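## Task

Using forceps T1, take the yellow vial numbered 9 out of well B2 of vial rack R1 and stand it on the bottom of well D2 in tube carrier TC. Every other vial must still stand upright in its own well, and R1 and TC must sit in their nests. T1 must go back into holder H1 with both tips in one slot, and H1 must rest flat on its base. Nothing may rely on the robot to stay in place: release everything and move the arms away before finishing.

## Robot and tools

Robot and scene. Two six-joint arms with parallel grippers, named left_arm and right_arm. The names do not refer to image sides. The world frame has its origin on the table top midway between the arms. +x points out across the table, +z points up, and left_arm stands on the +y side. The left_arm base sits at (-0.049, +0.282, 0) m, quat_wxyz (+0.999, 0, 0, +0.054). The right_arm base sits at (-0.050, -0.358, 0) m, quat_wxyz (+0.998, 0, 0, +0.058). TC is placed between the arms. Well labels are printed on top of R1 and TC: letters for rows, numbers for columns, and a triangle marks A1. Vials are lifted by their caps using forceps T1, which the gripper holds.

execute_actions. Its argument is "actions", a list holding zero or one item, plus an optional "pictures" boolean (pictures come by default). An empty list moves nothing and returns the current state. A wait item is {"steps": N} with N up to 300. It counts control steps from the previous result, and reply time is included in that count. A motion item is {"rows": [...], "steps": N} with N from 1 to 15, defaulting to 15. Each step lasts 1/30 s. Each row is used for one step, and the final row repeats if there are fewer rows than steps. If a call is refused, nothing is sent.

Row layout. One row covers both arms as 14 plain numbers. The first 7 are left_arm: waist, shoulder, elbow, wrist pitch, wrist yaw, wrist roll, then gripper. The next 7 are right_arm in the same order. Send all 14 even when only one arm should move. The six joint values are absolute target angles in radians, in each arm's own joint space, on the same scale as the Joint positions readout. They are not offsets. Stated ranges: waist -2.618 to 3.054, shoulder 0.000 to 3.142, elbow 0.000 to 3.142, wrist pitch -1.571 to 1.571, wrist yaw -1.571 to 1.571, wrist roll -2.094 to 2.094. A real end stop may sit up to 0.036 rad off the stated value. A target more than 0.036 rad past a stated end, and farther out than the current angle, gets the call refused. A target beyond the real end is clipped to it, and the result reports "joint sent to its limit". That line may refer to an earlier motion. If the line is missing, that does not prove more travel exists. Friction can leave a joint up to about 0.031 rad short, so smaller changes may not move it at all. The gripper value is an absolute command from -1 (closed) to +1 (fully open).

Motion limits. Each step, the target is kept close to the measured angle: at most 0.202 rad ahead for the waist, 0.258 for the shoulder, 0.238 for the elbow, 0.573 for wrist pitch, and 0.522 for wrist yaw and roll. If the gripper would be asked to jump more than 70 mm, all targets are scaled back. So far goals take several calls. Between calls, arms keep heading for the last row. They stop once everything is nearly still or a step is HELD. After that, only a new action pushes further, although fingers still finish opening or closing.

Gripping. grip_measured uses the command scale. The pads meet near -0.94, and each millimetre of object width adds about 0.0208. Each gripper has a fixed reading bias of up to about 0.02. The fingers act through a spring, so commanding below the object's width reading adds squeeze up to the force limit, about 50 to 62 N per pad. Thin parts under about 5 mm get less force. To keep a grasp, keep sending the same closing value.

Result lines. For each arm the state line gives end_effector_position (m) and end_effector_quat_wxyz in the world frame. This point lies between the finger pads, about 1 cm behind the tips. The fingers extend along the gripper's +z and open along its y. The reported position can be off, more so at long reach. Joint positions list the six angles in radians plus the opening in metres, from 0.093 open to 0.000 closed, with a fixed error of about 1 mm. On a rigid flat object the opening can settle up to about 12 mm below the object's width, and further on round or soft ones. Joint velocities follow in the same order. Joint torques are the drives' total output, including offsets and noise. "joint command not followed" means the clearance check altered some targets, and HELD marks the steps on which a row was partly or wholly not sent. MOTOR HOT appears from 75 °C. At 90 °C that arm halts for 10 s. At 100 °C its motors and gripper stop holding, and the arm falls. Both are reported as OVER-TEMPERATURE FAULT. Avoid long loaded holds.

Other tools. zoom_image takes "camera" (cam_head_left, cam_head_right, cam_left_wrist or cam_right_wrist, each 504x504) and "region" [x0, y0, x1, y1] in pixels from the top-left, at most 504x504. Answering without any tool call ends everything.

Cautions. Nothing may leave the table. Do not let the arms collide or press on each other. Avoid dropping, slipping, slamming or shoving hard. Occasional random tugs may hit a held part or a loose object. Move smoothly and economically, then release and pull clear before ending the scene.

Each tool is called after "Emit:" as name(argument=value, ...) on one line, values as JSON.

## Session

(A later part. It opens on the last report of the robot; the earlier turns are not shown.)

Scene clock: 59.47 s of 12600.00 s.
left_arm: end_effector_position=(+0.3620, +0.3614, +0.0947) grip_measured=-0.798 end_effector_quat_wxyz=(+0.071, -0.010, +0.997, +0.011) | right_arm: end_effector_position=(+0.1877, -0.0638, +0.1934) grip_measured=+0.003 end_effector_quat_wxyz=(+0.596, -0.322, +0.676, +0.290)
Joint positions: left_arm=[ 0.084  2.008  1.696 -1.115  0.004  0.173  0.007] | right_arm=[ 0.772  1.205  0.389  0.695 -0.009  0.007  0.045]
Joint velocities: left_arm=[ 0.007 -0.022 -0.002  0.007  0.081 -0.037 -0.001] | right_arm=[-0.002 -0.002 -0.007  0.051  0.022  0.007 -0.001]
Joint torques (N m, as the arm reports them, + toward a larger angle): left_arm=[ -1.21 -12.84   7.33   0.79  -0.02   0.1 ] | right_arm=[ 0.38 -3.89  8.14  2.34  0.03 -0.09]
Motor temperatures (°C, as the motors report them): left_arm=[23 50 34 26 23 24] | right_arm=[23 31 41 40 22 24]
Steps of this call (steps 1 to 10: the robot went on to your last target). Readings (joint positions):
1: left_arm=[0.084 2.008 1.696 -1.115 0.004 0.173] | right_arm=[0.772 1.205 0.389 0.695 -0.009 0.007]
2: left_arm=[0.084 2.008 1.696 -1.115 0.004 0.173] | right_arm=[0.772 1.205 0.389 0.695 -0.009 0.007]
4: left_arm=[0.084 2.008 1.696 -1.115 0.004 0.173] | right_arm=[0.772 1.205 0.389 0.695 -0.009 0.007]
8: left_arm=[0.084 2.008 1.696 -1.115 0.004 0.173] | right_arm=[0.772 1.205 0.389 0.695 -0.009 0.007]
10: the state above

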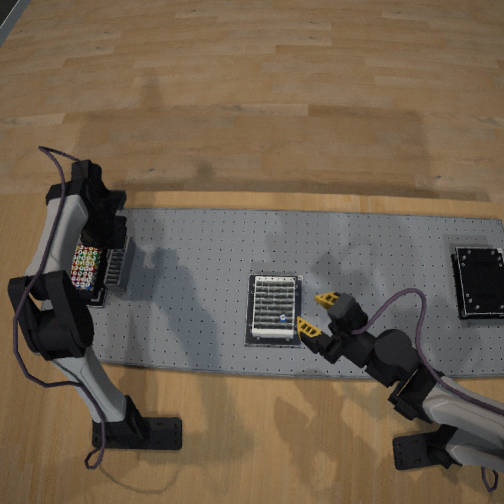

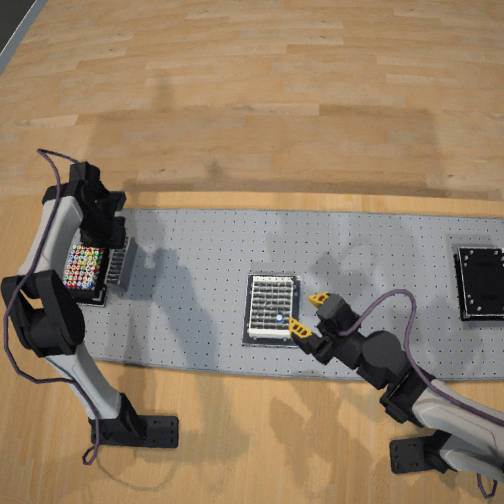

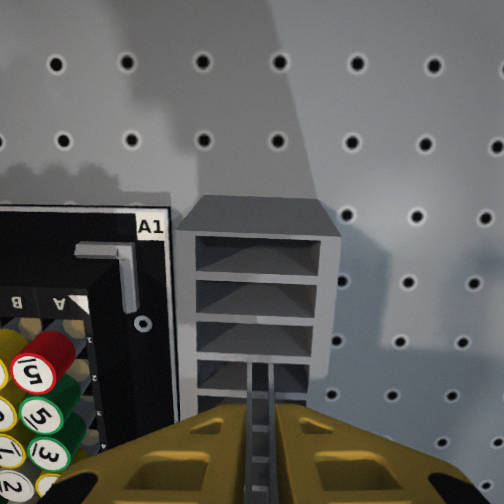

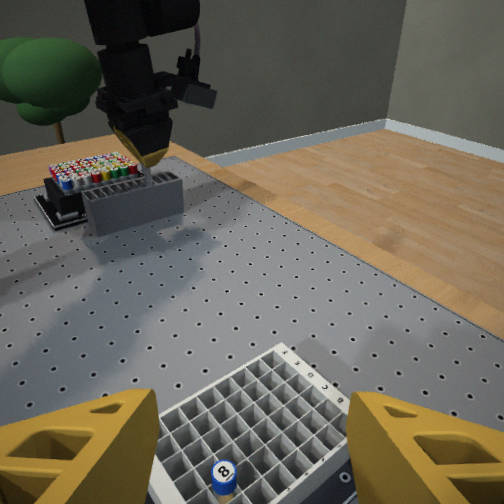

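Emit:
execute_actions(actions=[{"rows":[[0.084,2.005,1.78,-1.19,0,0.18,-0.8,0.775,1.2,0.4,0.72,0,0,0]],"steps":10}], pictures=false)

Emit:
execute_actions(actions=[{"rows":[[0.084,2.005,1.85,-1.265,0,0.18,-0.8,0.775,1.2,0.4,0.72,0,0,0]],"steps":10}], pictures=false)

Emit:
execute_actions(actions=[{"rows":[[0.084,2.02,1.96,-1.36,0,0.18,-0.8,0.775,1.2,0.4,0.72,0,0,0]],"steps":10}], pictures=false)

Emit:
execute_actions(actions=[{"rows":[[0.084,2.04,2.085,-1.465,0,0.18,-0.8,0.775,1.2,0.4,0.72,0,0,0]],"steps":15}], pictures=false)

Emit:
execute_actions(actions=[{"steps":15}])

Emit:
zoom_image(camera="cam_right_wrist", region=[20, 20, 260, 260])

Scene clock: 65.70 s of 12600.00 s.
left_arm: end_effector_position=(+0.3654, +0.3621, +0.1094) grip_measured=-0.798 end_effector_quat_wxyz=(+0.074, -0.010, +0.997, +0.011) | right_arm: end_effector_position=(+0.1877, -0.0638, +0.1934) grip_measured=+0.003 end_effector_quat_wxyz=(+0.596, -0.322, +0.676, +0.290)
Joint positions: left_arm=[ 0.084  2.014  1.762 -1.169  0.004  0.173  0.007] | right_arm=[ 0.772  1.205  0.389  0.695 -0.009  0.007  0.045]
Joint velocities: left_arm=[-0.002  0.007  0.012 -0.066 -0.051  0.022 -0.   ] | right_arm=[ 0.007 -0.002  0.007 -0.007  0.022  0.007 -0.   ]
Joint torques (N m, as the arm reports them, + toward a larger angle): left_arm=[ -0.57 -13.28   9.45   0.5    0.04   0.07] | right_arm=[ 0.37 -3.82  8.1   2.26  0.03 -0.08]
Motor temperatures (°C, as the motors report them): left_arm=[23 51 34 26 23 24] | right_arm=[23 31 41 40 22 24]
Steps of this call (steps 1 to 15: the robot went on to your last target; steps 16 to 90: nothing new was sent; then 2.90 s passed at rest; steps 91 to 100: all 10 steps of this action). Readings (joint positions):
91: left_arm=[0.084 2.011 1.707 -1.128 0.004 0.173] | right_arm=[0.772 1.205 0.389 0.695 -0.009 0.007]
92: left_arm=[0.084 2.014 1.724 -1.141 0.004 0.173] | right_arm=[0.772 1.205 0.389 0.695 -0.009 0.007]
94: left_arm=[0.084 2.014 1.749 -1.154 0.004 0.173] | right_arm=[0.772 1.205 0.389 0.695 -0.009 0.007]
98: left_arm=[0.084 2.014 1.762 -1.164 0.004 0.173] | right_arm=[0.772 1.205 0.389 0.695 -0.009 0.007]
100: the state above

Scene clock: 66.03 s of 12600.00 s.
left_arm: end_effector_position=(+0.3645, +0.3619, +0.1267) grip_measured=-0.798 end_effector_quat_wxyz=(+0.072, -0.010, +0.997, +0.011) | right_arm: end_effector_position=(+0.1877, -0.0638, +0.1934) grip_measured=+0.003 end_effector_quat_wxyz=(+0.596, -0.322, +0.676, +0.290)
Joint positions: left_arm=[ 0.084  2.015  1.833 -1.242  0.004  0.173  0.007] | right_arm=[ 0.772  1.205  0.389  0.695 -0.009  0.007  0.045]
Joint velocities: left_arm=[ 0.007  0.007 -0.007 -0.095  0.007  0.007 -0.001] | right_arm=[ 0.007 -0.022 -0.007  0.007 -0.007 -0.022  0.   ]
Joint torques (N m, as the arm reports them, + toward a larger angle): left_arm=[ -0.46 -13.31   9.32   0.55  -0.01   0.05] | right_arm=[ 0.05 -3.97  8.15  2.35  0.05 -0.13]
Motor temperatures (°C, as the motors report them): left_arm=[23 51 34 26 23 24] | right_arm=[23 31 41 40 22 24]
Steps of this call (steps 1 to 10: all 10 steps of this action). Readings (joint positions):
1: left_arm=[0.084 2.016 1.775 -1.186 0.004 0.173] | right_arm=[0.772 1.205 0.389 0.695 -0.009 0.007]
2: left_arm=[0.084 2.019 1.792 -1.203 0.004 0.173] | right_arm=[0.772 1.205 0.389 0.695 -0.009 0.007]
4: left_arm=[0.084 2.018 1.819 -1.220 0.004 0.173] | right_arm=[0.772 1.205 0.389 0.695 -0.009 0.007]
8: left_arm=[0.084 2.015 1.833 -1.235 0.004 0.173] | right_arm=[0.772 1.205 0.389 0.695 -0.009 0.007]
10: the state above

Scene clock: 66.37 s of 12600.00 s.
left_arm: end_effector_position=(+0.3668, +0.3623, +0.1516) grip_measured=-0.798 end_effector_quat_wxyz=(+0.078, -0.010, +0.997, +0.012) | right_arm: end_effector_position=(+0.1877, -0.0638, +0.1934) grip_measured=+0.003 end_effector_quat_wxyz=(+0.596, -0.322, +0.676, +0.290)
Joint positions: left_arm=[ 0.084  2.025  1.946 -1.333  0.004  0.173  0.007] | right_arm=[ 0.772  1.205  0.389  0.695 -0.009  0.007  0.045]
Joint velocities: left_arm=[ 0.017 -0.002 -0.007 -0.11   0.051 -0.037  0.   ] | right_arm=[ 0.007 -0.002  0.007 -0.022 -0.051  0.051 -0.001]
Joint torques (N m, as the arm reports them, + toward a larger angle): left_arm=[ -0.49 -12.71   8.99   0.58  -0.02   0.04] | right_arm=[ 0.13 -3.92  8.01  2.28  0.03 -0.15]
Motor temperatures (°C, as the motors report them): left_arm=[23 51 34 26 23 24] | right_arm=[23 31 41 40 22 24]
Steps of this call (steps 1 to 10: all 10 steps of this action). Readings (joint positions):
1: left_arm=[0.084 2.021 1.854 -1.266 0.004 0.173] | right_arm=[0.772 1.205 0.389 0.695 -0.009 0.007]
2: left_arm=[0.084 2.029 1.884 -1.289 0.004 0.173] | right_arm=[0.772 1.205 0.389 0.695 -0.009 0.007]
4: left_arm=[0.084 2.029 1.924 -1.306 0.004 0.173] | right_arm=[0.772 1.205 0.389 0.695 -0.009 0.007]
8: left_arm=[0.084 2.025 1.946 -1.324 0.004 0.173] | right_arm=[0.772 1.205 0.389 0.695 -0.009 0.007]
10: the state above

Scene clock: 66.87 s of 12600.00 s.
left_arm: end_effector_position=(+0.3633, +0.3617, +0.1755) grip_measured=-0.798 end_effector_quat_wxyz=(+0.074, -0.010, +0.997, +0.011) | right_arm: end_effector_position=(+0.1877, -0.0638, +0.1934) grip_measured=+0.003 end_effector_quat_wxyz=(+0.596, -0.322, +0.676, +0.290)
Joint positions: left_arm=[ 0.084  2.043  2.07  -1.448  0.004  0.173  0.007] | right_arm=[ 0.772  1.205  0.389  0.695 -0.009  0.007  0.045]
Joint velocities: left_arm=[ 0.007  0.012 -0.007 -0.066 -0.022  0.125 -0.   ] | right_arm=[ 0.002  0.007  0.017  0.007  0.007  0.037 -0.001]
Joint torques (N m, as the arm reports them, + toward a larger angle): left_arm=[ -0.41 -12.62   8.93   0.53   0.02   0.09] | right_arm=[ 0.15 -3.8   8.    2.32  0.09 -0.12]
Motor temperatures (°C, as the motors report them): left_arm=[23 51 34 26 23 24] | right_arm=[23 31 41 40 22 24]
Steps of this call (steps 1 to 15: all 15 steps of this action). Readings (joint positions):
1: left_arm=[0.084 2.032 1.970 -1.361 0.004 0.173] | right_arm=[0.772 1.205 0.389 0.695 -0.009 0.007]
2: left_arm=[0.084 2.043 2.005 -1.386 0.004 0.173] | right_arm=[0.772 1.205 0.389 0.695 -0.009 0.007]
4: left_arm=[0.084 2.046 2.048 -1.403 0.004 0.173] | right_arm=[0.772 1.205 0.389 0.695 -0.009 0.007]
8: left_arm=[0.084 2.043 2.070 -1.427 0.004 0.173] | right_arm=[0.772 1.205 0.389 0.695 -0.009 0.007]
15: the state above

Scene clock: 67.37 s of 12600.00 s.
left_arm: end_effector_position=(+0.3624, +0.3615, +0.1754) grip_measured=-0.798 end_effector_quat_wxyz=(+0.072, -0.010, +0.997, +0.011) | right_arm: end_effector_position=(+0.1877, -0.0638, +0.1934) grip_measured=+0.003 end_effector_quat_wxyz=(+0.596, -0.322, +0.676, +0.290)
Joint positions: left_arm=[ 0.084  2.043  2.07  -1.452  0.004  0.173  0.007] | right_arm=[ 0.772  1.205  0.389  0.695 -0.009  0.007  0.045]
Joint velocities: left_arm=[ 0.007 -0.007 -0.007 -0.007  0.11  -0.022  0.   ] | right_arm=[ 0.007  0.027 -0.002  0.022  0.007 -0.037  0.001]
Joint torques (N m, as the arm reports them, + toward a larger angle): left_arm=[ -0.59 -12.65   8.72   0.5   -0.01   0.07] | right_arm=[ 0.28 -4.01  8.28  2.3   0.05 -0.15]
Motor temperatures (°C, as the motors report them): left_arm=[23 51 34 26 23 24] | right_arm=[23 31 41 40 22 24]
Steps of this call (steps 1 to 15: the robot went on to your last target). Readings (joint positions):
1: left_arm=[0.084 2.043 2.070 -1.449 0.004 0.173] | right_arm=[0.772 1.205 0.389 0.695 -0.009 0.007]
2: left_arm=[0.084 2.043 2.070 -1.450 0.004 0.173] | right_arm=[0.772 1.205 0.389 0.695 -0.009 0.007]
4: left_arm=[0.084 2.043 2.070 -1.451 0.004 0.173] | right_arm=[0.772 1.205 0.389 0.695 -0.009 0.007]
8: left_arm=[0.084 2.043 2.070 -1.452 0.004 0.173] | right_arm=[0.772 1.205 0.389 0.695 -0.009 0.007]
15: the state above
All arms were judged still, so your last target was given up. Only a new action makes them travel on or press farther. Fingers that are still opening or closing keep moving.

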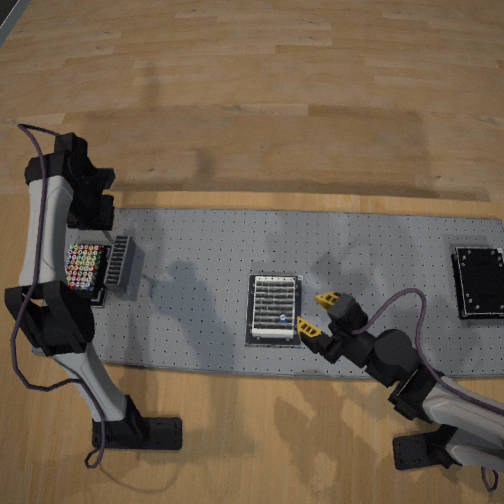

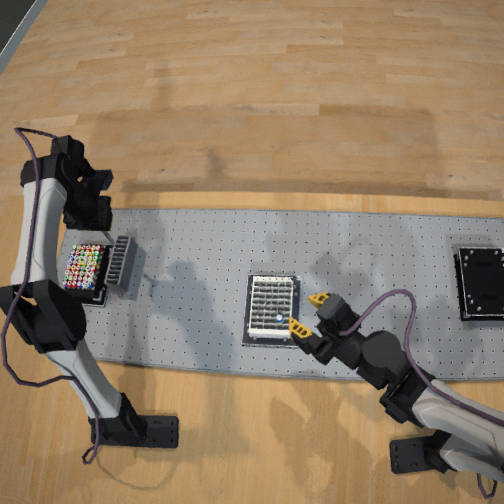

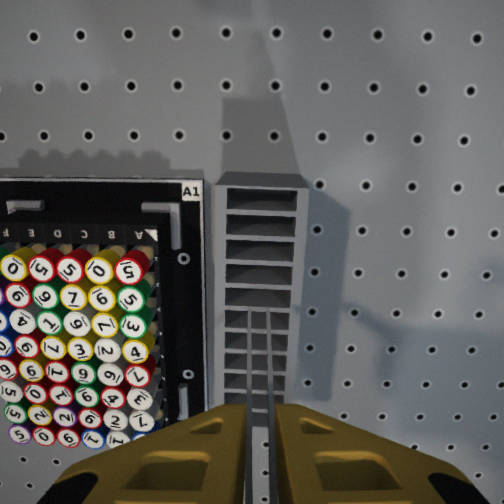

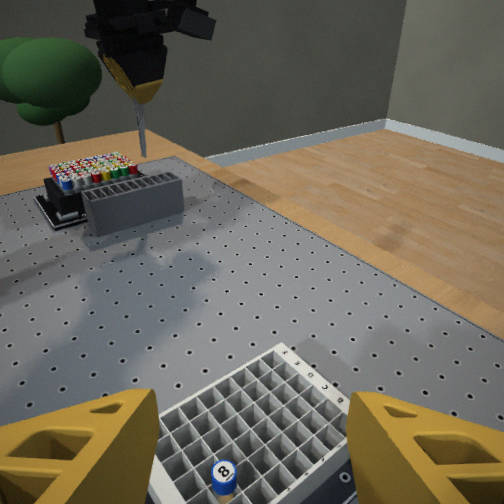

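Region (20, 20, 260, 260) of cam_right_wrist's 504x504 image, scaled by 2.100, with more detail than that image has.

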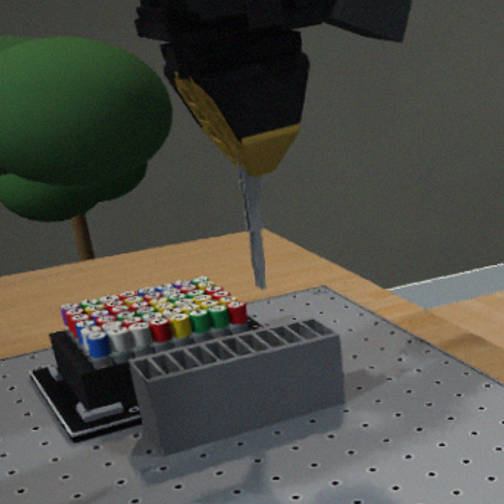

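Emit:
execute_actions(actions=[{"rows":[[0.16,2.06,2.10,-1.45,0,0.25,-0.8,0.775,1.2,0.4,0.72,0,0,0]],"steps":10}], pictures=false)

Emit:
execute_actions(actions=[{"rows":[[0.242,2.095,2.13,-1.435,0,0.332,-0.71,0.775,1.2,0.4,0.72,0,0,0]],"steps":15}], pictures=false)

Emit:
execute_actions(actions=[{"steps":15}])

Emit:
zoom_image(camera="cam_left_wrist", region=[160, 220, 360, 420])

Emit:
zoom_image(camera="cam_right_wrist", region=[40, 80, 200, 240])

Scene clock: 76.87 s of 12600.00 s.
left_arm: end_effector_position=(+0.3565, +0.3950, +0.1738) grip_measured=-0.798 end_effector_quat_wxyz=(+0.070, -0.019, +0.997, +0.017) | right_arm: end_effector_position=(+0.1877, -0.0638, +0.1934) grip_measured=+0.003 end_effector_quat_wxyz=(+0.596, -0.322, +0.676, +0.290)
Joint positions: left_arm=[ 0.163  2.053  2.078 -1.453  0.001  0.234  0.007] | right_arm=[ 0.772  1.205  0.389  0.695 -0.009  0.007  0.045]
Joint velocities: left_arm=[-0.017 -0.007  0.007 -0.007  0.007  0.066 -0.   ] | right_arm=[ 0.007  0.012  0.007  0.095 -0.022 -0.051  0.   ]
Joint torques (N m, as the arm reports them, + toward a larger angle): left_arm=[ -0.9  -11.81   9.61   0.64   0.01   0.08] | right_arm=[ 0.19 -4.    8.07  2.29  0.09 -0.08]
Motor temperatures (°C, as the motors report them): left_arm=[23 52 34 26 23 24] | right_arm=[23 31 41 40 22 24]
Steps of this call (steps 1 to 90: nothing new was sent; then 6.17 s passed at rest; steps 91 to 100: all 10 steps of this action). Readings (joint positions):
91: left_arm=[0.090 2.044 2.071 -1.453 0.007 0.184] | right_arm=[0.772 1.205 0.389 0.695 -0.009 0.007]
92: left_arm=[0.102 2.046 2.074 -1.453 0.008 0.196] | right_arm=[0.772 1.205 0.389 0.695 -0.009 0.007]
94: left_arm=[0.134 2.049 2.078 -1.453 0.008 0.213] | right_arm=[0.772 1.205 0.389 0.695 -0.009 0.007]
98: left_arm=[0.163 2.052 2.078 -1.453 0.001 0.230] | right_arm=[0.772 1.205 0.389 0.695 -0.009 0.007]
100: the state above

Scene clock: 77.37 s of 12600.00 s.
left_arm: end_effector_position=(+0.3545, +0.4313, +0.1666) grip_measured=-0.711 end_effector_quat_wxyz=(+0.067, -0.017, +0.997, +0.023) | right_arm: end_effector_position=(+0.1877, -0.0638, +0.1934) grip_measured=+0.003 end_effector_quat_wxyz=(+0.596, -0.322, +0.676, +0.290)
Joint positions: left_arm=[ 0.246  2.092  2.109 -1.445  0.001  0.321  0.011] | right_arm=[ 0.772  1.205  0.389  0.695 -0.009  0.007  0.045]
Joint velocities: left_arm=[ 0.002  0.002 -0.017 -0.051  0.007 -0.081 -0.001] | right_arm=[ 0.002  0.007 -0.002  0.051  0.022 -0.037 -0.   ]
Joint torques (N m, as the arm reports them, + toward a larger angle): left_arm=[ -0.83 -12.58   9.55   0.69   0.05   0.06] | right_arm=[ 0.22 -3.97  8.26  2.34  0.04 -0.07]
Motor temperatures (°C, as the motors report them): left_arm=[23 52 35 26 23 24] | right_arm=[23 31 41 40 22 24]
Steps of this call (steps 1 to 15: all 15 steps of this action). Readings (joint positions):
1: left_arm=[0.170 2.057 2.086 -1.455 0.004 0.250] | right_arm=[0.772 1.205 0.389 0.695 -0.009 0.007]
2: left_arm=[0.183 2.065 2.097 -1.454 0.006 0.265] | right_arm=[0.772 1.205 0.389 0.695 -0.009 0.007]
4: left_arm=[0.216 2.078 2.108 -1.447 0.006 0.286] | right_arm=[0.772 1.205 0.389 0.695 -0.009 0.007]
8: left_arm=[0.246 2.091 2.109 -1.445 0.001 0.308] | right_arm=[0.772 1.205 0.389 0.695 -0.009 0.007]
15: the state above

Scene clock: 77.87 s of 12600.00 s.
left_arm: end_effector_position=(+0.3545, +0.4313, +0.1666) grip_measured=-0.711 end_effector_quat_wxyz=(+0.067, -0.015, +0.997, +0.023) | right_arm: end_effector_position=(+0.1877, -0.0638, +0.1934) grip_measured=+0.003 end_effector_quat_wxyz=(+0.596, -0.322, +0.676, +0.290)
Joint positions: left_arm=[ 0.246  2.092  2.109 -1.445  0.001  0.324  0.011] | right_arm=[ 0.772  1.205  0.389  0.695 -0.009  0.007  0.045]
Joint velocities: left_arm=[-0.012 -0.007 -0.027  0.037  0.037 -0.007 -0.   ] | right_arm=[ 0.002  0.007 -0.017  0.007  0.066 -0.051  0.001]
Joint torques (N m, as the arm reports them, + toward a larger angle): left_arm=[ -0.85 -12.53   9.27   0.73   0.05   0.12] | right_arm=[ 0.31 -3.78  8.33  2.35  0.04 -0.13]
Motor temperatures (°C, as the motors report them): left_arm=[23 52 35 26 23 24] | right_arm=[23 31 41 40 22 24]
Steps of this call (steps 1 to 15: the robot went on to your last target). Readings (joint positions):
1: left_arm=[0.246 2.092 2.109 -1.445 0.001 0.321] | right_arm=[0.772 1.205 0.389 0.695 -0.009 0.007]
2: left_arm=[0.246 2.092 2.109 -1.445 0.001 0.322] | right_arm=[0.772 1.205 0.389 0.695 -0.009 0.007]
4: left_arm=[0.246 2.092 2.109 -1.445 0.001 0.322] | right_arm=[0.772 1.205 0.389 0.695 -0.009 0.007]
8: left_arm=[0.246 2.092 2.109 -1.445 0.001 0.323] | right_arm=[0.772 1.205 0.389 0.695 -0.009 0.007]
15: the state above
All arms were judged still, so your last target was given up. Only a new action makes them travel on or press farther. Fingers that are still opening or closing keep moving.

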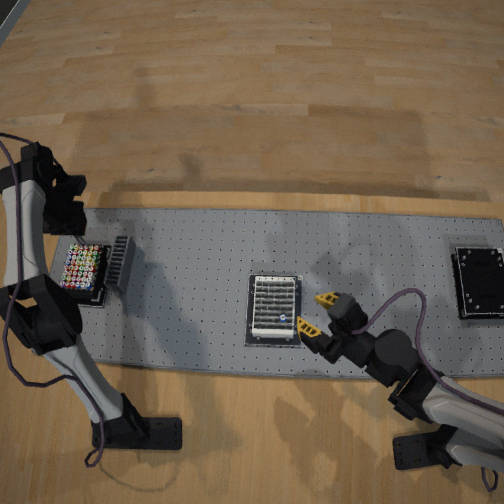

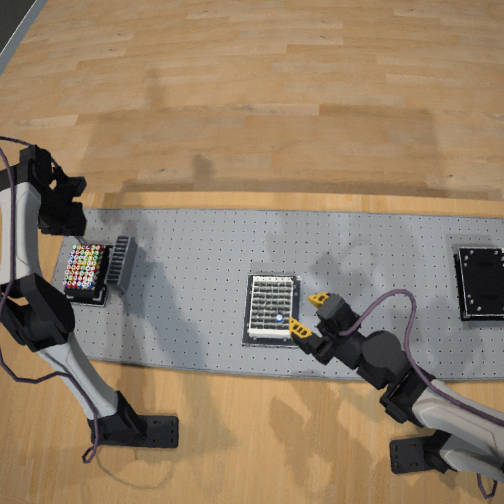

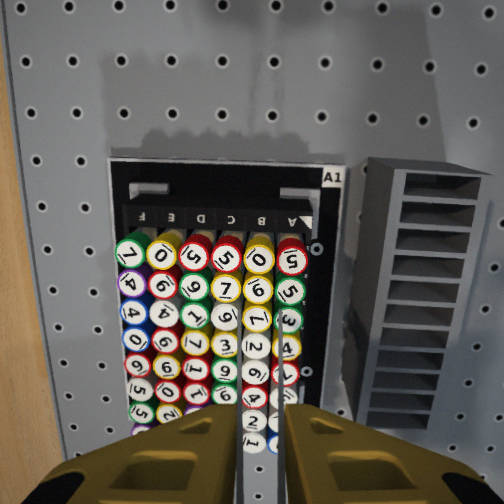

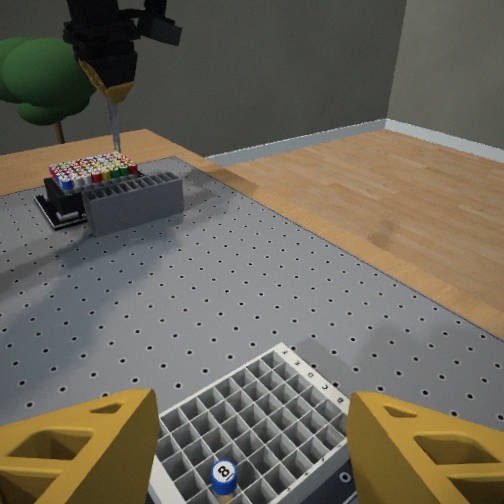

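Region (160, 220, 360, 420) of cam_left_wrist's 504x504 image, scaled by 2.520, with more detail than that image has.

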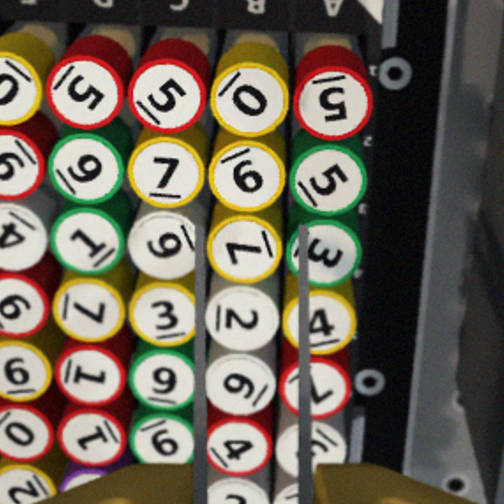

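Region (40, 80, 200, 240) of cam_right_wrist's 504x504 image, scaled by 3.150, with more detail than that image has.

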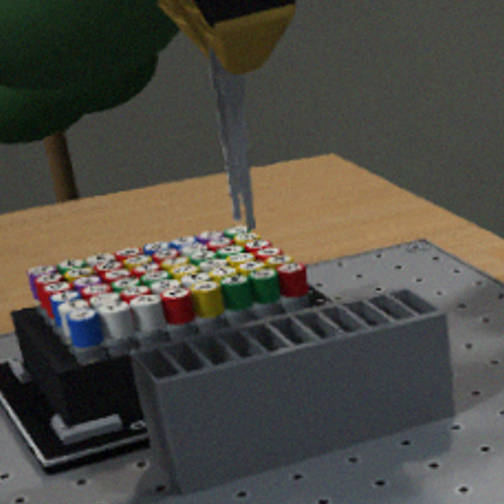

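Emit:
execute_actions(actions=[{"rows":[[0.246,2.065,2.02,-1.367,0,0.332,-0.745,0.775,1.2,0.4,0.72,0,0,0]],"steps":15}], pictures=false)

Emit:
execute_actions(actions=[{"steps":15}])

Emit:
zoom_image(camera="cam_left_wrist", region=[160, 220, 360, 420])

Emit:
zoom_image(camera="cam_right_wrist", region=[40, 80, 200, 240])

Scene clock: 87.13 s of 12600.00 s.
left_arm: end_effector_position=(+0.3539, +0.4311, +0.1525) grip_measured=-0.743 end_effector_quat_wxyz=(+0.065, -0.015, +0.998, +0.023) | right_arm: end_effector_position=(+0.1877, -0.0638, +0.1934) grip_measured=+0.003 end_effector_quat_wxyz=(+0.596, -0.322, +0.676, +0.290)
Joint positions: left_arm=[ 0.246  2.078  2.03  -1.385  0.001  0.324  0.01 ] | right_arm=[ 0.772  1.205  0.389  0.695 -0.009  0.007  0.045]
Joint velocities: left_arm=[-0.027 -0.002 -0.012  0.007 -0.022 -0.022 -0.001] | right_arm=[ 0.007 -0.002  0.012 -0.037 -0.037  0.066  0.001]
Joint torques (N m, as the arm reports them, + toward a larger angle): left_arm=[ -0.51 -13.88   6.83   0.73   0.03   0.07] | right_arm=[ 0.22 -3.69  8.08  2.3   0.05 -0.13]
Motor temperatures (°C, as the motors report them): left_arm=[23 52 35 26 23 24] | right_arm=[23 31 42 41 22 24]
Steps of this call (steps 1 to 90: nothing new was sent; then 5.77 s passed at rest; steps 91 to 105: all 15 steps of this action). Readings (joint positions):
91: left_arm=[0.246 2.087 2.093 -1.431 0.001 0.324] | right_arm=[0.772 1.205 0.389 0.695 -0.009 0.007]
92: left_arm=[0.246 2.080 2.071 -1.417 0.001 0.324] | right_arm=[0.772 1.205 0.389 0.695 -0.009 0.007]
94: left_arm=[0.246 2.078 2.045 -1.409 0.001 0.324] | right_arm=[0.772 1.205 0.389 0.695 -0.009 0.007]
98: left_arm=[0.246 2.078 2.030 -1.397 0.001 0.324] | right_arm=[0.772 1.205 0.389 0.695 -0.009 0.007]
105: the state above

Scene clock: 87.63 s of 12600.00 s.
left_arm: end_effector_position=(+0.3544, +0.4312, +0.1525) grip_measured=-0.743 end_effector_quat_wxyz=(+0.066, -0.015, +0.997, +0.023) | right_arm: end_effector_position=(+0.1877, -0.0638, +0.1934) grip_measured=+0.003 end_effector_quat_wxyz=(+0.596, -0.322, +0.676, +0.290)
Joint positions: left_arm=[ 0.246  2.078  2.03  -1.383  0.001  0.324  0.01 ] | right_arm=[ 0.772  1.205  0.389  0.695 -0.009  0.007  0.045]
Joint velocities: left_arm=[ 0.012  0.002 -0.002 -0.081  0.022  0.022  0.   ] | right_arm=[-0.007 -0.002 -0.002 -0.051 -0.037 -0.037 -0.   ]
Joint torques (N m, as the arm reports them, + toward a larger angle): left_arm=[ -0.53 -13.87   6.7    0.77   0.03   0.12] | right_arm=[ 0.15 -3.78  7.94  2.33  0.06 -0.14]
Motor temperatures (°C, as the motors report them): left_arm=[23 52 35 26 23 24] | right_arm=[23 31 42 41 22 24]
Steps of this call (steps 1 to 15: the robot went on to your last target). Readings (joint positions):
1: left_arm=[0.246 2.078 2.030 -1.384 0.001 0.324] | right_arm=[0.772 1.205 0.389 0.695 -0.009 0.007]
2: left_arm=[0.246 2.078 2.030 -1.384 0.001 0.324] | right_arm=[0.772 1.205 0.389 0.695 -0.009 0.007]
4: left_arm=[0.246 2.078 2.030 -1.384 0.001 0.324] | right_arm=[0.772 1.205 0.389 0.695 -0.009 0.007]
8: left_arm=[0.246 2.078 2.030 -1.383 0.001 0.324] | right_arm=[0.772 1.205 0.389 0.695 -0.009 0.007]
15: the state above
All arms were judged still, so your last target was given up. Only a new action makes them travel on or press farther. Fingers that are still opening or closing keep moving.

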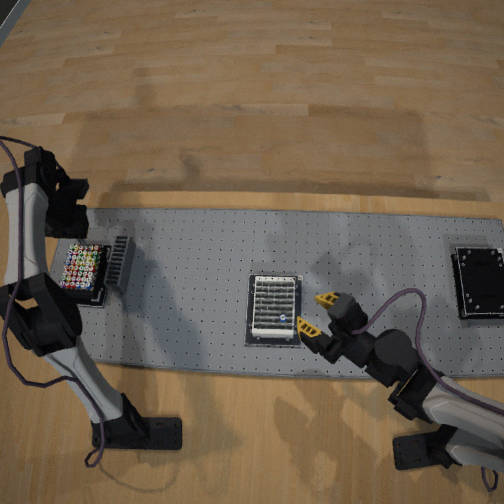

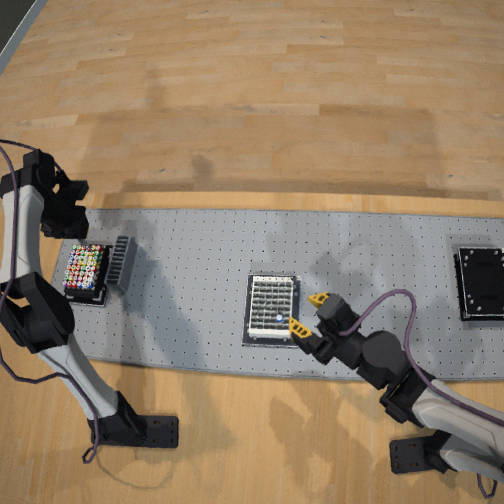

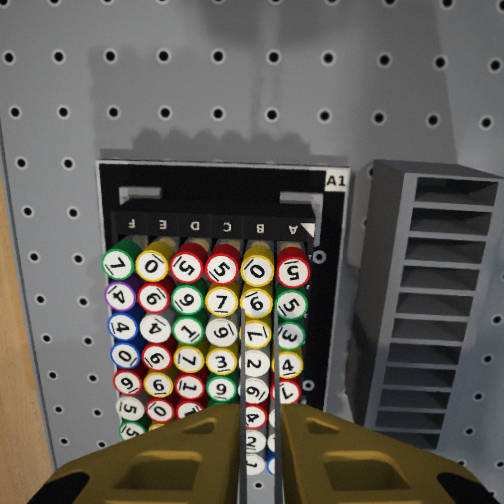

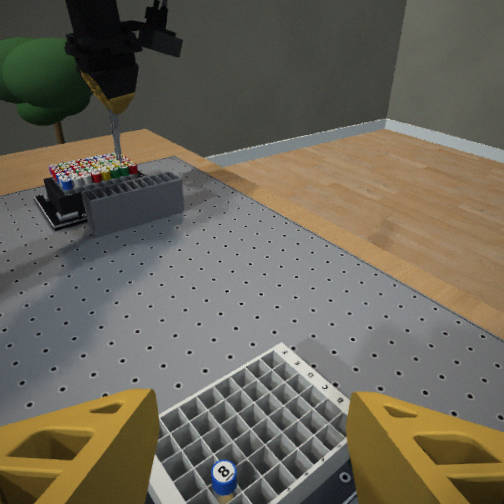

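Region (160, 220, 360, 420) of cam_left_wrist's 504x504 image, scaled by 2.520, with more detail than that image has.

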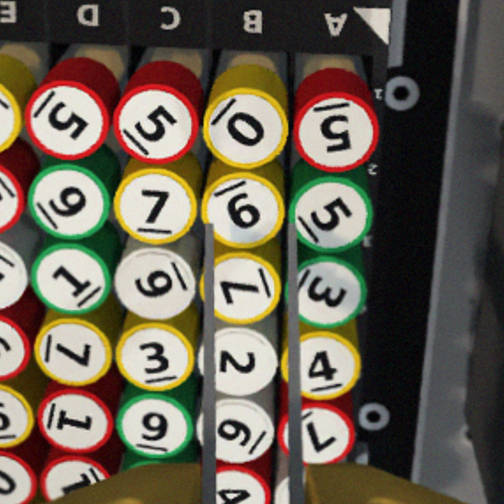

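Region (40, 80, 200, 240) of cam_right_wrist's 504x504 image, scaled by 3.150, with more detail than that image has.

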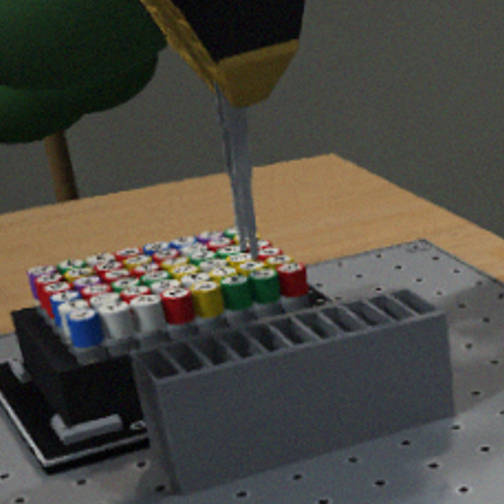

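Emit:
execute_actions(actions=[{"rows":[[0.259,2.07,2.03,-1.358,0,0.332,-0.74,0.775,1.2,0.4,0.72,0,0,0]],"steps":15}], pictures=false)

Emit:
execute_actions(actions=[{"steps":15}])

Emit:
zoom_image(camera="cam_left_wrist", region=[160, 220, 360, 420])

Scene clock: 92.33 s of 12600.00 s.
left_arm: end_effector_position=(+0.3564, +0.4320, +0.1528) grip_measured=-0.741 end_effector_quat_wxyz=(+0.070, -0.015, +0.997, +0.025) | right_arm: end_effector_position=(+0.1877, -0.0638, +0.1934) grip_measured=+0.003 end_effector_quat_wxyz=(+0.596, -0.322, +0.676, +0.290)
Joint positions: left_arm=[ 0.246  2.078  2.03  -1.374  0.001  0.324  0.01 ] | right_arm=[ 0.772  1.205  0.389  0.695 -0.009  0.007  0.045]
Joint velocities: left_arm=[-0.007 -0.002 -0.007 -0.037  0.022  0.022 -0.001] | right_arm=[-0.002  0.022 -0.007 -0.022 -0.007 -0.007  0.001]
Joint torques (N m, as the arm reports them, + toward a larger angle): left_arm=[  0.29 -13.61   7.62   0.73   0.02   0.08] | right_arm=[ 0.27 -3.92  8.26  2.3   0.03 -0.1 ]
Motor temperatures (°C, as the motors report them): left_arm=[23 53 35 26 23 24] | right_arm=[23 31 42 41 22 24]
Steps of this call (steps 1 to 90: nothing new was sent; then 1.20 s passed at rest; steps 91 to 105: all 15 steps of this action). Readings (joint positions):
91: left_arm=[0.246 2.078 2.030 -1.382 0.001 0.324] | right_arm=[0.772 1.205 0.389 0.695 -0.009 0.007]
92: left_arm=[0.246 2.078 2.030 -1.380 0.001 0.324] | right_arm=[0.772 1.205 0.389 0.695 -0.009 0.007]
94: left_arm=[0.246 2.078 2.030 -1.378 0.001 0.324] | right_arm=[0.772 1.205 0.389 0.695 -0.009 0.007]
98: left_arm=[0.246 2.078 2.030 -1.375 0.001 0.324] | right_arm=[0.772 1.205 0.389 0.695 -0.009 0.007]
105: the state above

Scene clock: 92.83 s of 12600.00 s.
left_arm: end_effector_position=(+0.3564, +0.4320, +0.1528) grip_measured=-0.741 end_effector_quat_wxyz=(+0.070, -0.015, +0.997, +0.025) | right_arm: end_effector_position=(+0.1877, -0.0638, +0.1934) grip_measured=+0.003 end_effector_quat_wxyz=(+0.596, -0.322, +0.676, +0.290)
Joint positions: left_arm=[ 0.246  2.078  2.03  -1.374  0.001  0.324  0.01 ] | right_arm=[ 0.772  1.205  0.389  0.695 -0.009  0.007  0.045]
Joint velocities: left_arm=[-0.012 -0.007 -0.012  0.007  0.022 -0.051 -0.   ] | right_arm=[ 0.002  0.007 -0.017 -0.007  0.037  0.007  0.001]
Joint torques (N m, as the arm reports them, + toward a larger angle): left_arm=[  0.4  -13.49   7.69   0.78   0.05   0.09] | right_arm=[ 0.14 -4.04  8.    2.32  0.02 -0.08]
Motor temperatures (°C, as the motors report them): left_arm=[23 53 35 26 23 24] | right_arm=[23 31 42 41 22 24]
Steps of this call (steps 1 to 15: the robot went on to your last target). Readings (joint positions):
1: left_arm=[0.246 2.078 2.030 -1.374 0.001 0.324] | right_arm=[0.772 1.205 0.389 0.695 -0.009 0.007]
2: left_arm=[0.246 2.078 2.030 -1.374 0.001 0.324] | right_arm=[0.772 1.205 0.389 0.695 -0.009 0.007]
4: left_arm=[0.246 2.078 2.030 -1.374 0.001 0.324] | right_arm=[0.772 1.205 0.389 0.695 -0.009 0.007]
8: left_arm=[0.246 2.078 2.030 -1.374 0.001 0.324] | right_arm=[0.772 1.205 0.389 0.695 -0.009 0.007]
15: the state above
All arms were judged still, so your last target was given up. Only a new action makes them travel on or press farther. Fingers that are still opening or closing keep moving.

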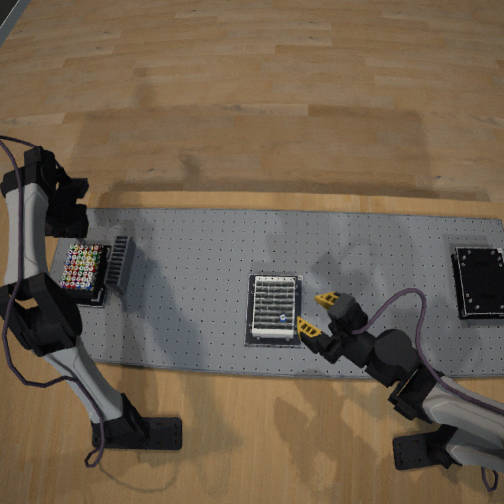

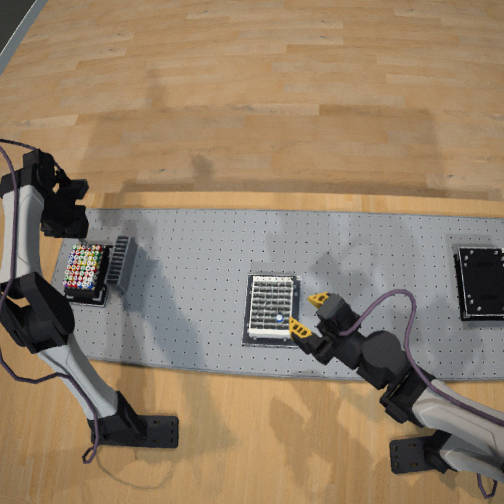

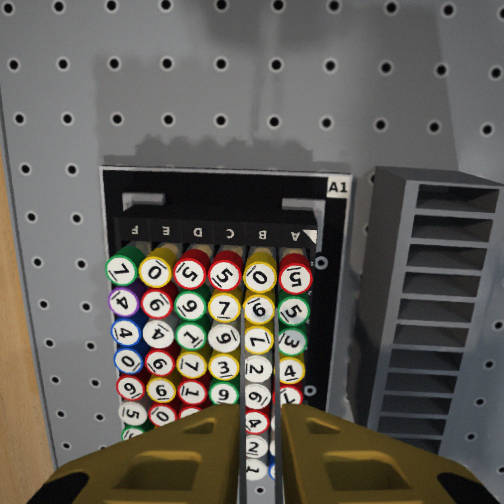

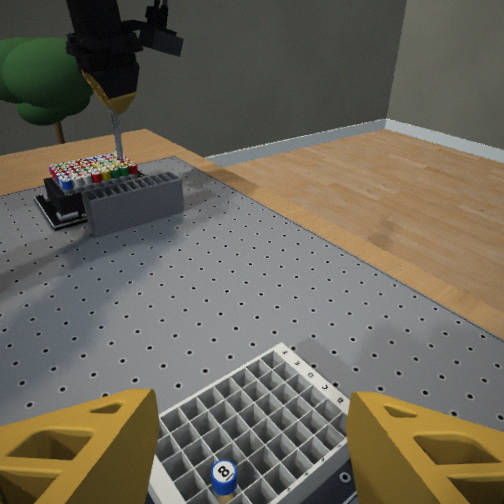

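Region (160, 220, 360, 420) of cam_left_wrist's 504x504 image, scaled by 2.520, with more detail than that image has.

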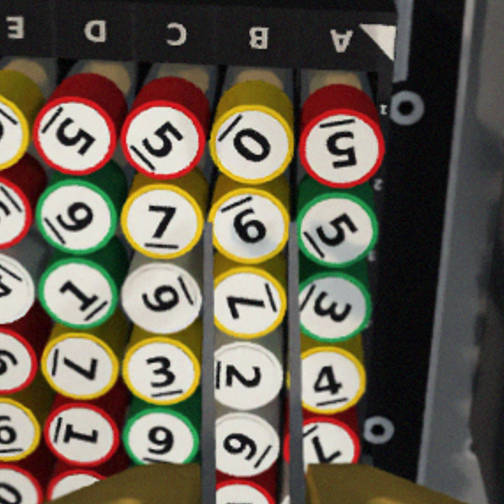

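Emit:
execute_actions(actions=[{"rows":[[0.25,2.06,1.992,-1.335,0,0.332,-0.74,0.775,1.2,0.4,0.72,0,0,0]],"steps":15}], pictures=false)

Emit:
execute_actions(actions=[{"steps":10}])

Emit:
zoom_image(camera="cam_left_wrist", region=[160, 220, 360, 420])

Emit:
zoom_image(camera="cam_right_wrist", region=[60, 100, 180, 220])

Scene clock: 96.93 s of 12600.00 s.
left_arm: end_effector_position=(+0.3568, +0.4321, +0.1476) grip_measured=-0.741 end_effector_quat_wxyz=(+0.070, -0.015, +0.997, +0.025) | right_arm: end_effector_position=(+0.1877, -0.0638, +0.1934) grip_measured=+0.003 end_effector_quat_wxyz=(+0.596, -0.322, +0.676, +0.290)
Joint positions: left_arm=[ 0.246  2.075  2.005 -1.351  0.001  0.324  0.01 ] | right_arm=[ 0.772  1.205  0.389  0.695 -0.009  0.007  0.045]
Joint velocities: left_arm=[-0.002  0.012 -0.012 -0.007  0.022  0.022 -0.   ] | right_arm=[ 0.007 -0.002 -0.012  0.007 -0.066  0.051 -0.003]
Joint torques (N m, as the arm reports them, + toward a larger angle): left_arm=[ -0.28 -14.25   6.56   0.79   0.05   0.09] | right_arm=[ 0.2  -3.67  7.93  2.33  0.08 -0.14]
Motor temperatures (°C, as the motors report them): left_arm=[23 53 35 26 23 24] | right_arm=[23 31 42 41 22 24]
Steps of this call (steps 1 to 90: nothing new was sent; then 0.60 s passed at rest; steps 91 to 105: all 15 steps of this action). Readings (joint positions):
91: left_arm=[0.246 2.077 2.026 -1.369 0.001 0.324] | right_arm=[0.772 1.205 0.389 0.695 -0.009 0.007]
92: left_arm=[0.246 2.076 2.020 -1.364 0.001 0.324] | right_arm=[0.772 1.205 0.389 0.695 -0.009 0.007]
94: left_arm=[0.246 2.075 2.010 -1.360 0.001 0.324] | right_arm=[0.772 1.205 0.389 0.695 -0.009 0.007]
98: left_arm=[0.246 2.075 2.005 -1.356 0.001 0.324] | right_arm=[0.772 1.205 0.389 0.695 -0.009 0.007]
105: the state above

Scene clock: 97.27 s of 12600.00 s.
left_arm: end_effector_position=(+0.3570, +0.4322, +0.1476) grip_measured=-0.741 end_effector_quat_wxyz=(+0.071, -0.015, +0.997, +0.025) | right_arm: end_effector_position=(+0.1877, -0.0638, +0.1934) grip_measured=+0.003 end_effector_quat_wxyz=(+0.596, -0.322, +0.676, +0.290)
Joint positions: left_arm=[ 0.246  2.075  2.005 -1.351  0.001  0.324  0.01 ] | right_arm=[ 0.772  1.205  0.389  0.695 -0.009  0.007  0.045]
Joint velocities: left_arm=[-0.007 -0.002  0.012 -0.066 -0.051 -0.007 -0.   ] | right_arm=[-0.007 -0.007 -0.017 -0.007  0.022 -0.007 -0.   ]
Joint torques (N m, as the arm reports them, + toward a larger angle): left_arm=[ -0.2  -14.2    6.69   0.76   0.01   0.08] | right_arm=[ 0.08 -3.97  8.23  2.3   0.03 -0.1 ]
Motor temperatures (°C, as the motors report them): left_arm=[23 53 35 26 23 24] | right_arm=[23 31 42 41 22 24]
Steps of this call (steps 1 to 10: the robot went on to your last target). Readings (joint positions):
1: left_arm=[0.246 2.075 2.005 -1.351 0.001 0.324] | right_arm=[0.772 1.205 0.389 0.695 -0.009 0.007]
2: left_arm=[0.246 2.075 2.005 -1.351 0.001 0.324] | right_arm=[0.772 1.205 0.389 0.695 -0.009 0.007]
4: left_arm=[0.246 2.075 2.005 -1.351 0.001 0.324] | right_arm=[0.772 1.205 0.389 0.695 -0.009 0.007]
8: left_arm=[0.246 2.075 2.005 -1.351 0.001 0.324] | right_arm=[0.772 1.205 0.389 0.695 -0.009 0.007]
10: the state above

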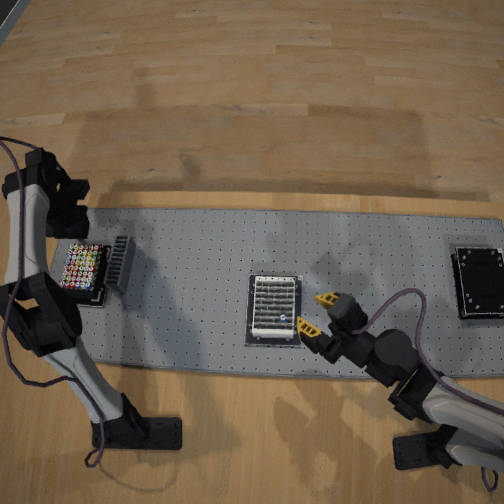

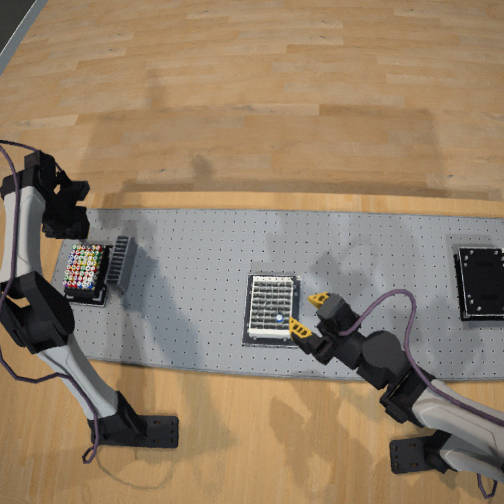

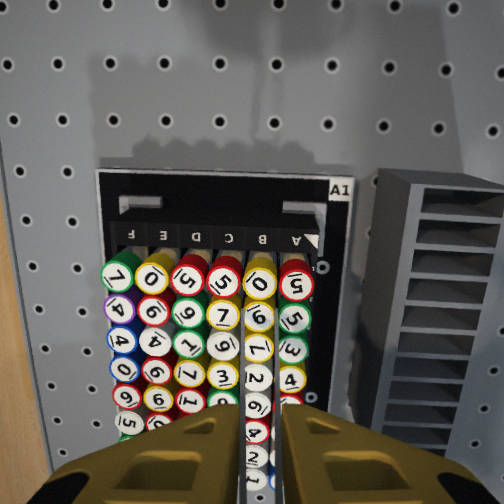

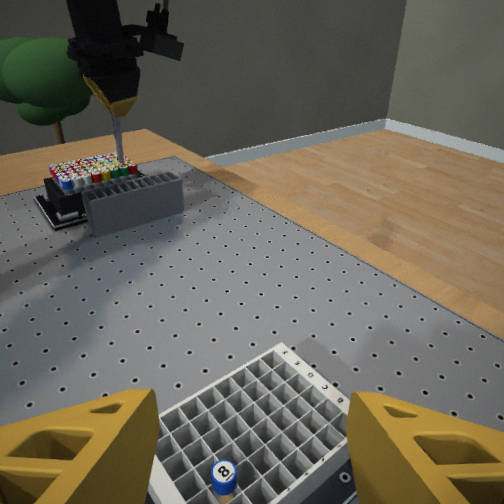

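Region (160, 220, 360, 420) of cam_left_wrist's 504x504 image, scaled by 2.520, with more detail than that image has.

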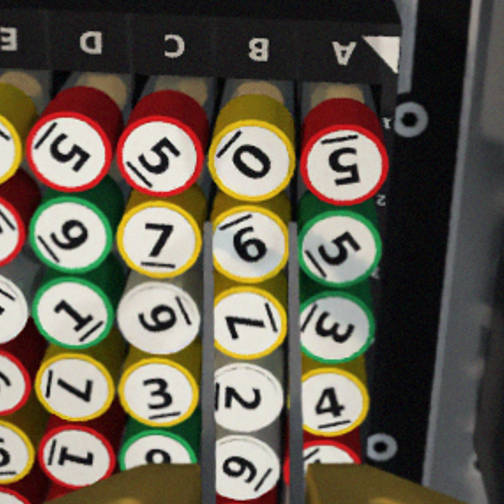

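Region (60, 100, 180, 220) of cam_right_wrist's 504x504 image, scaled by 4.200, with more detail than that image has.

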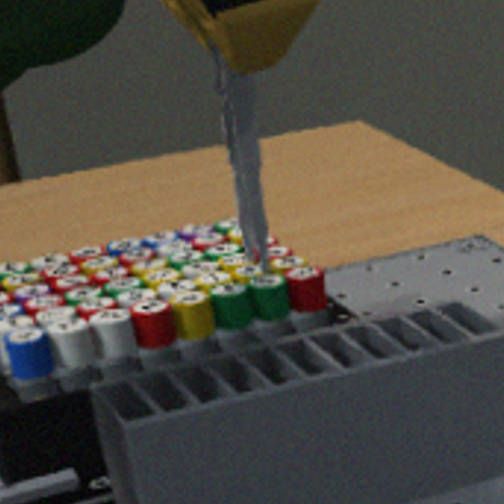

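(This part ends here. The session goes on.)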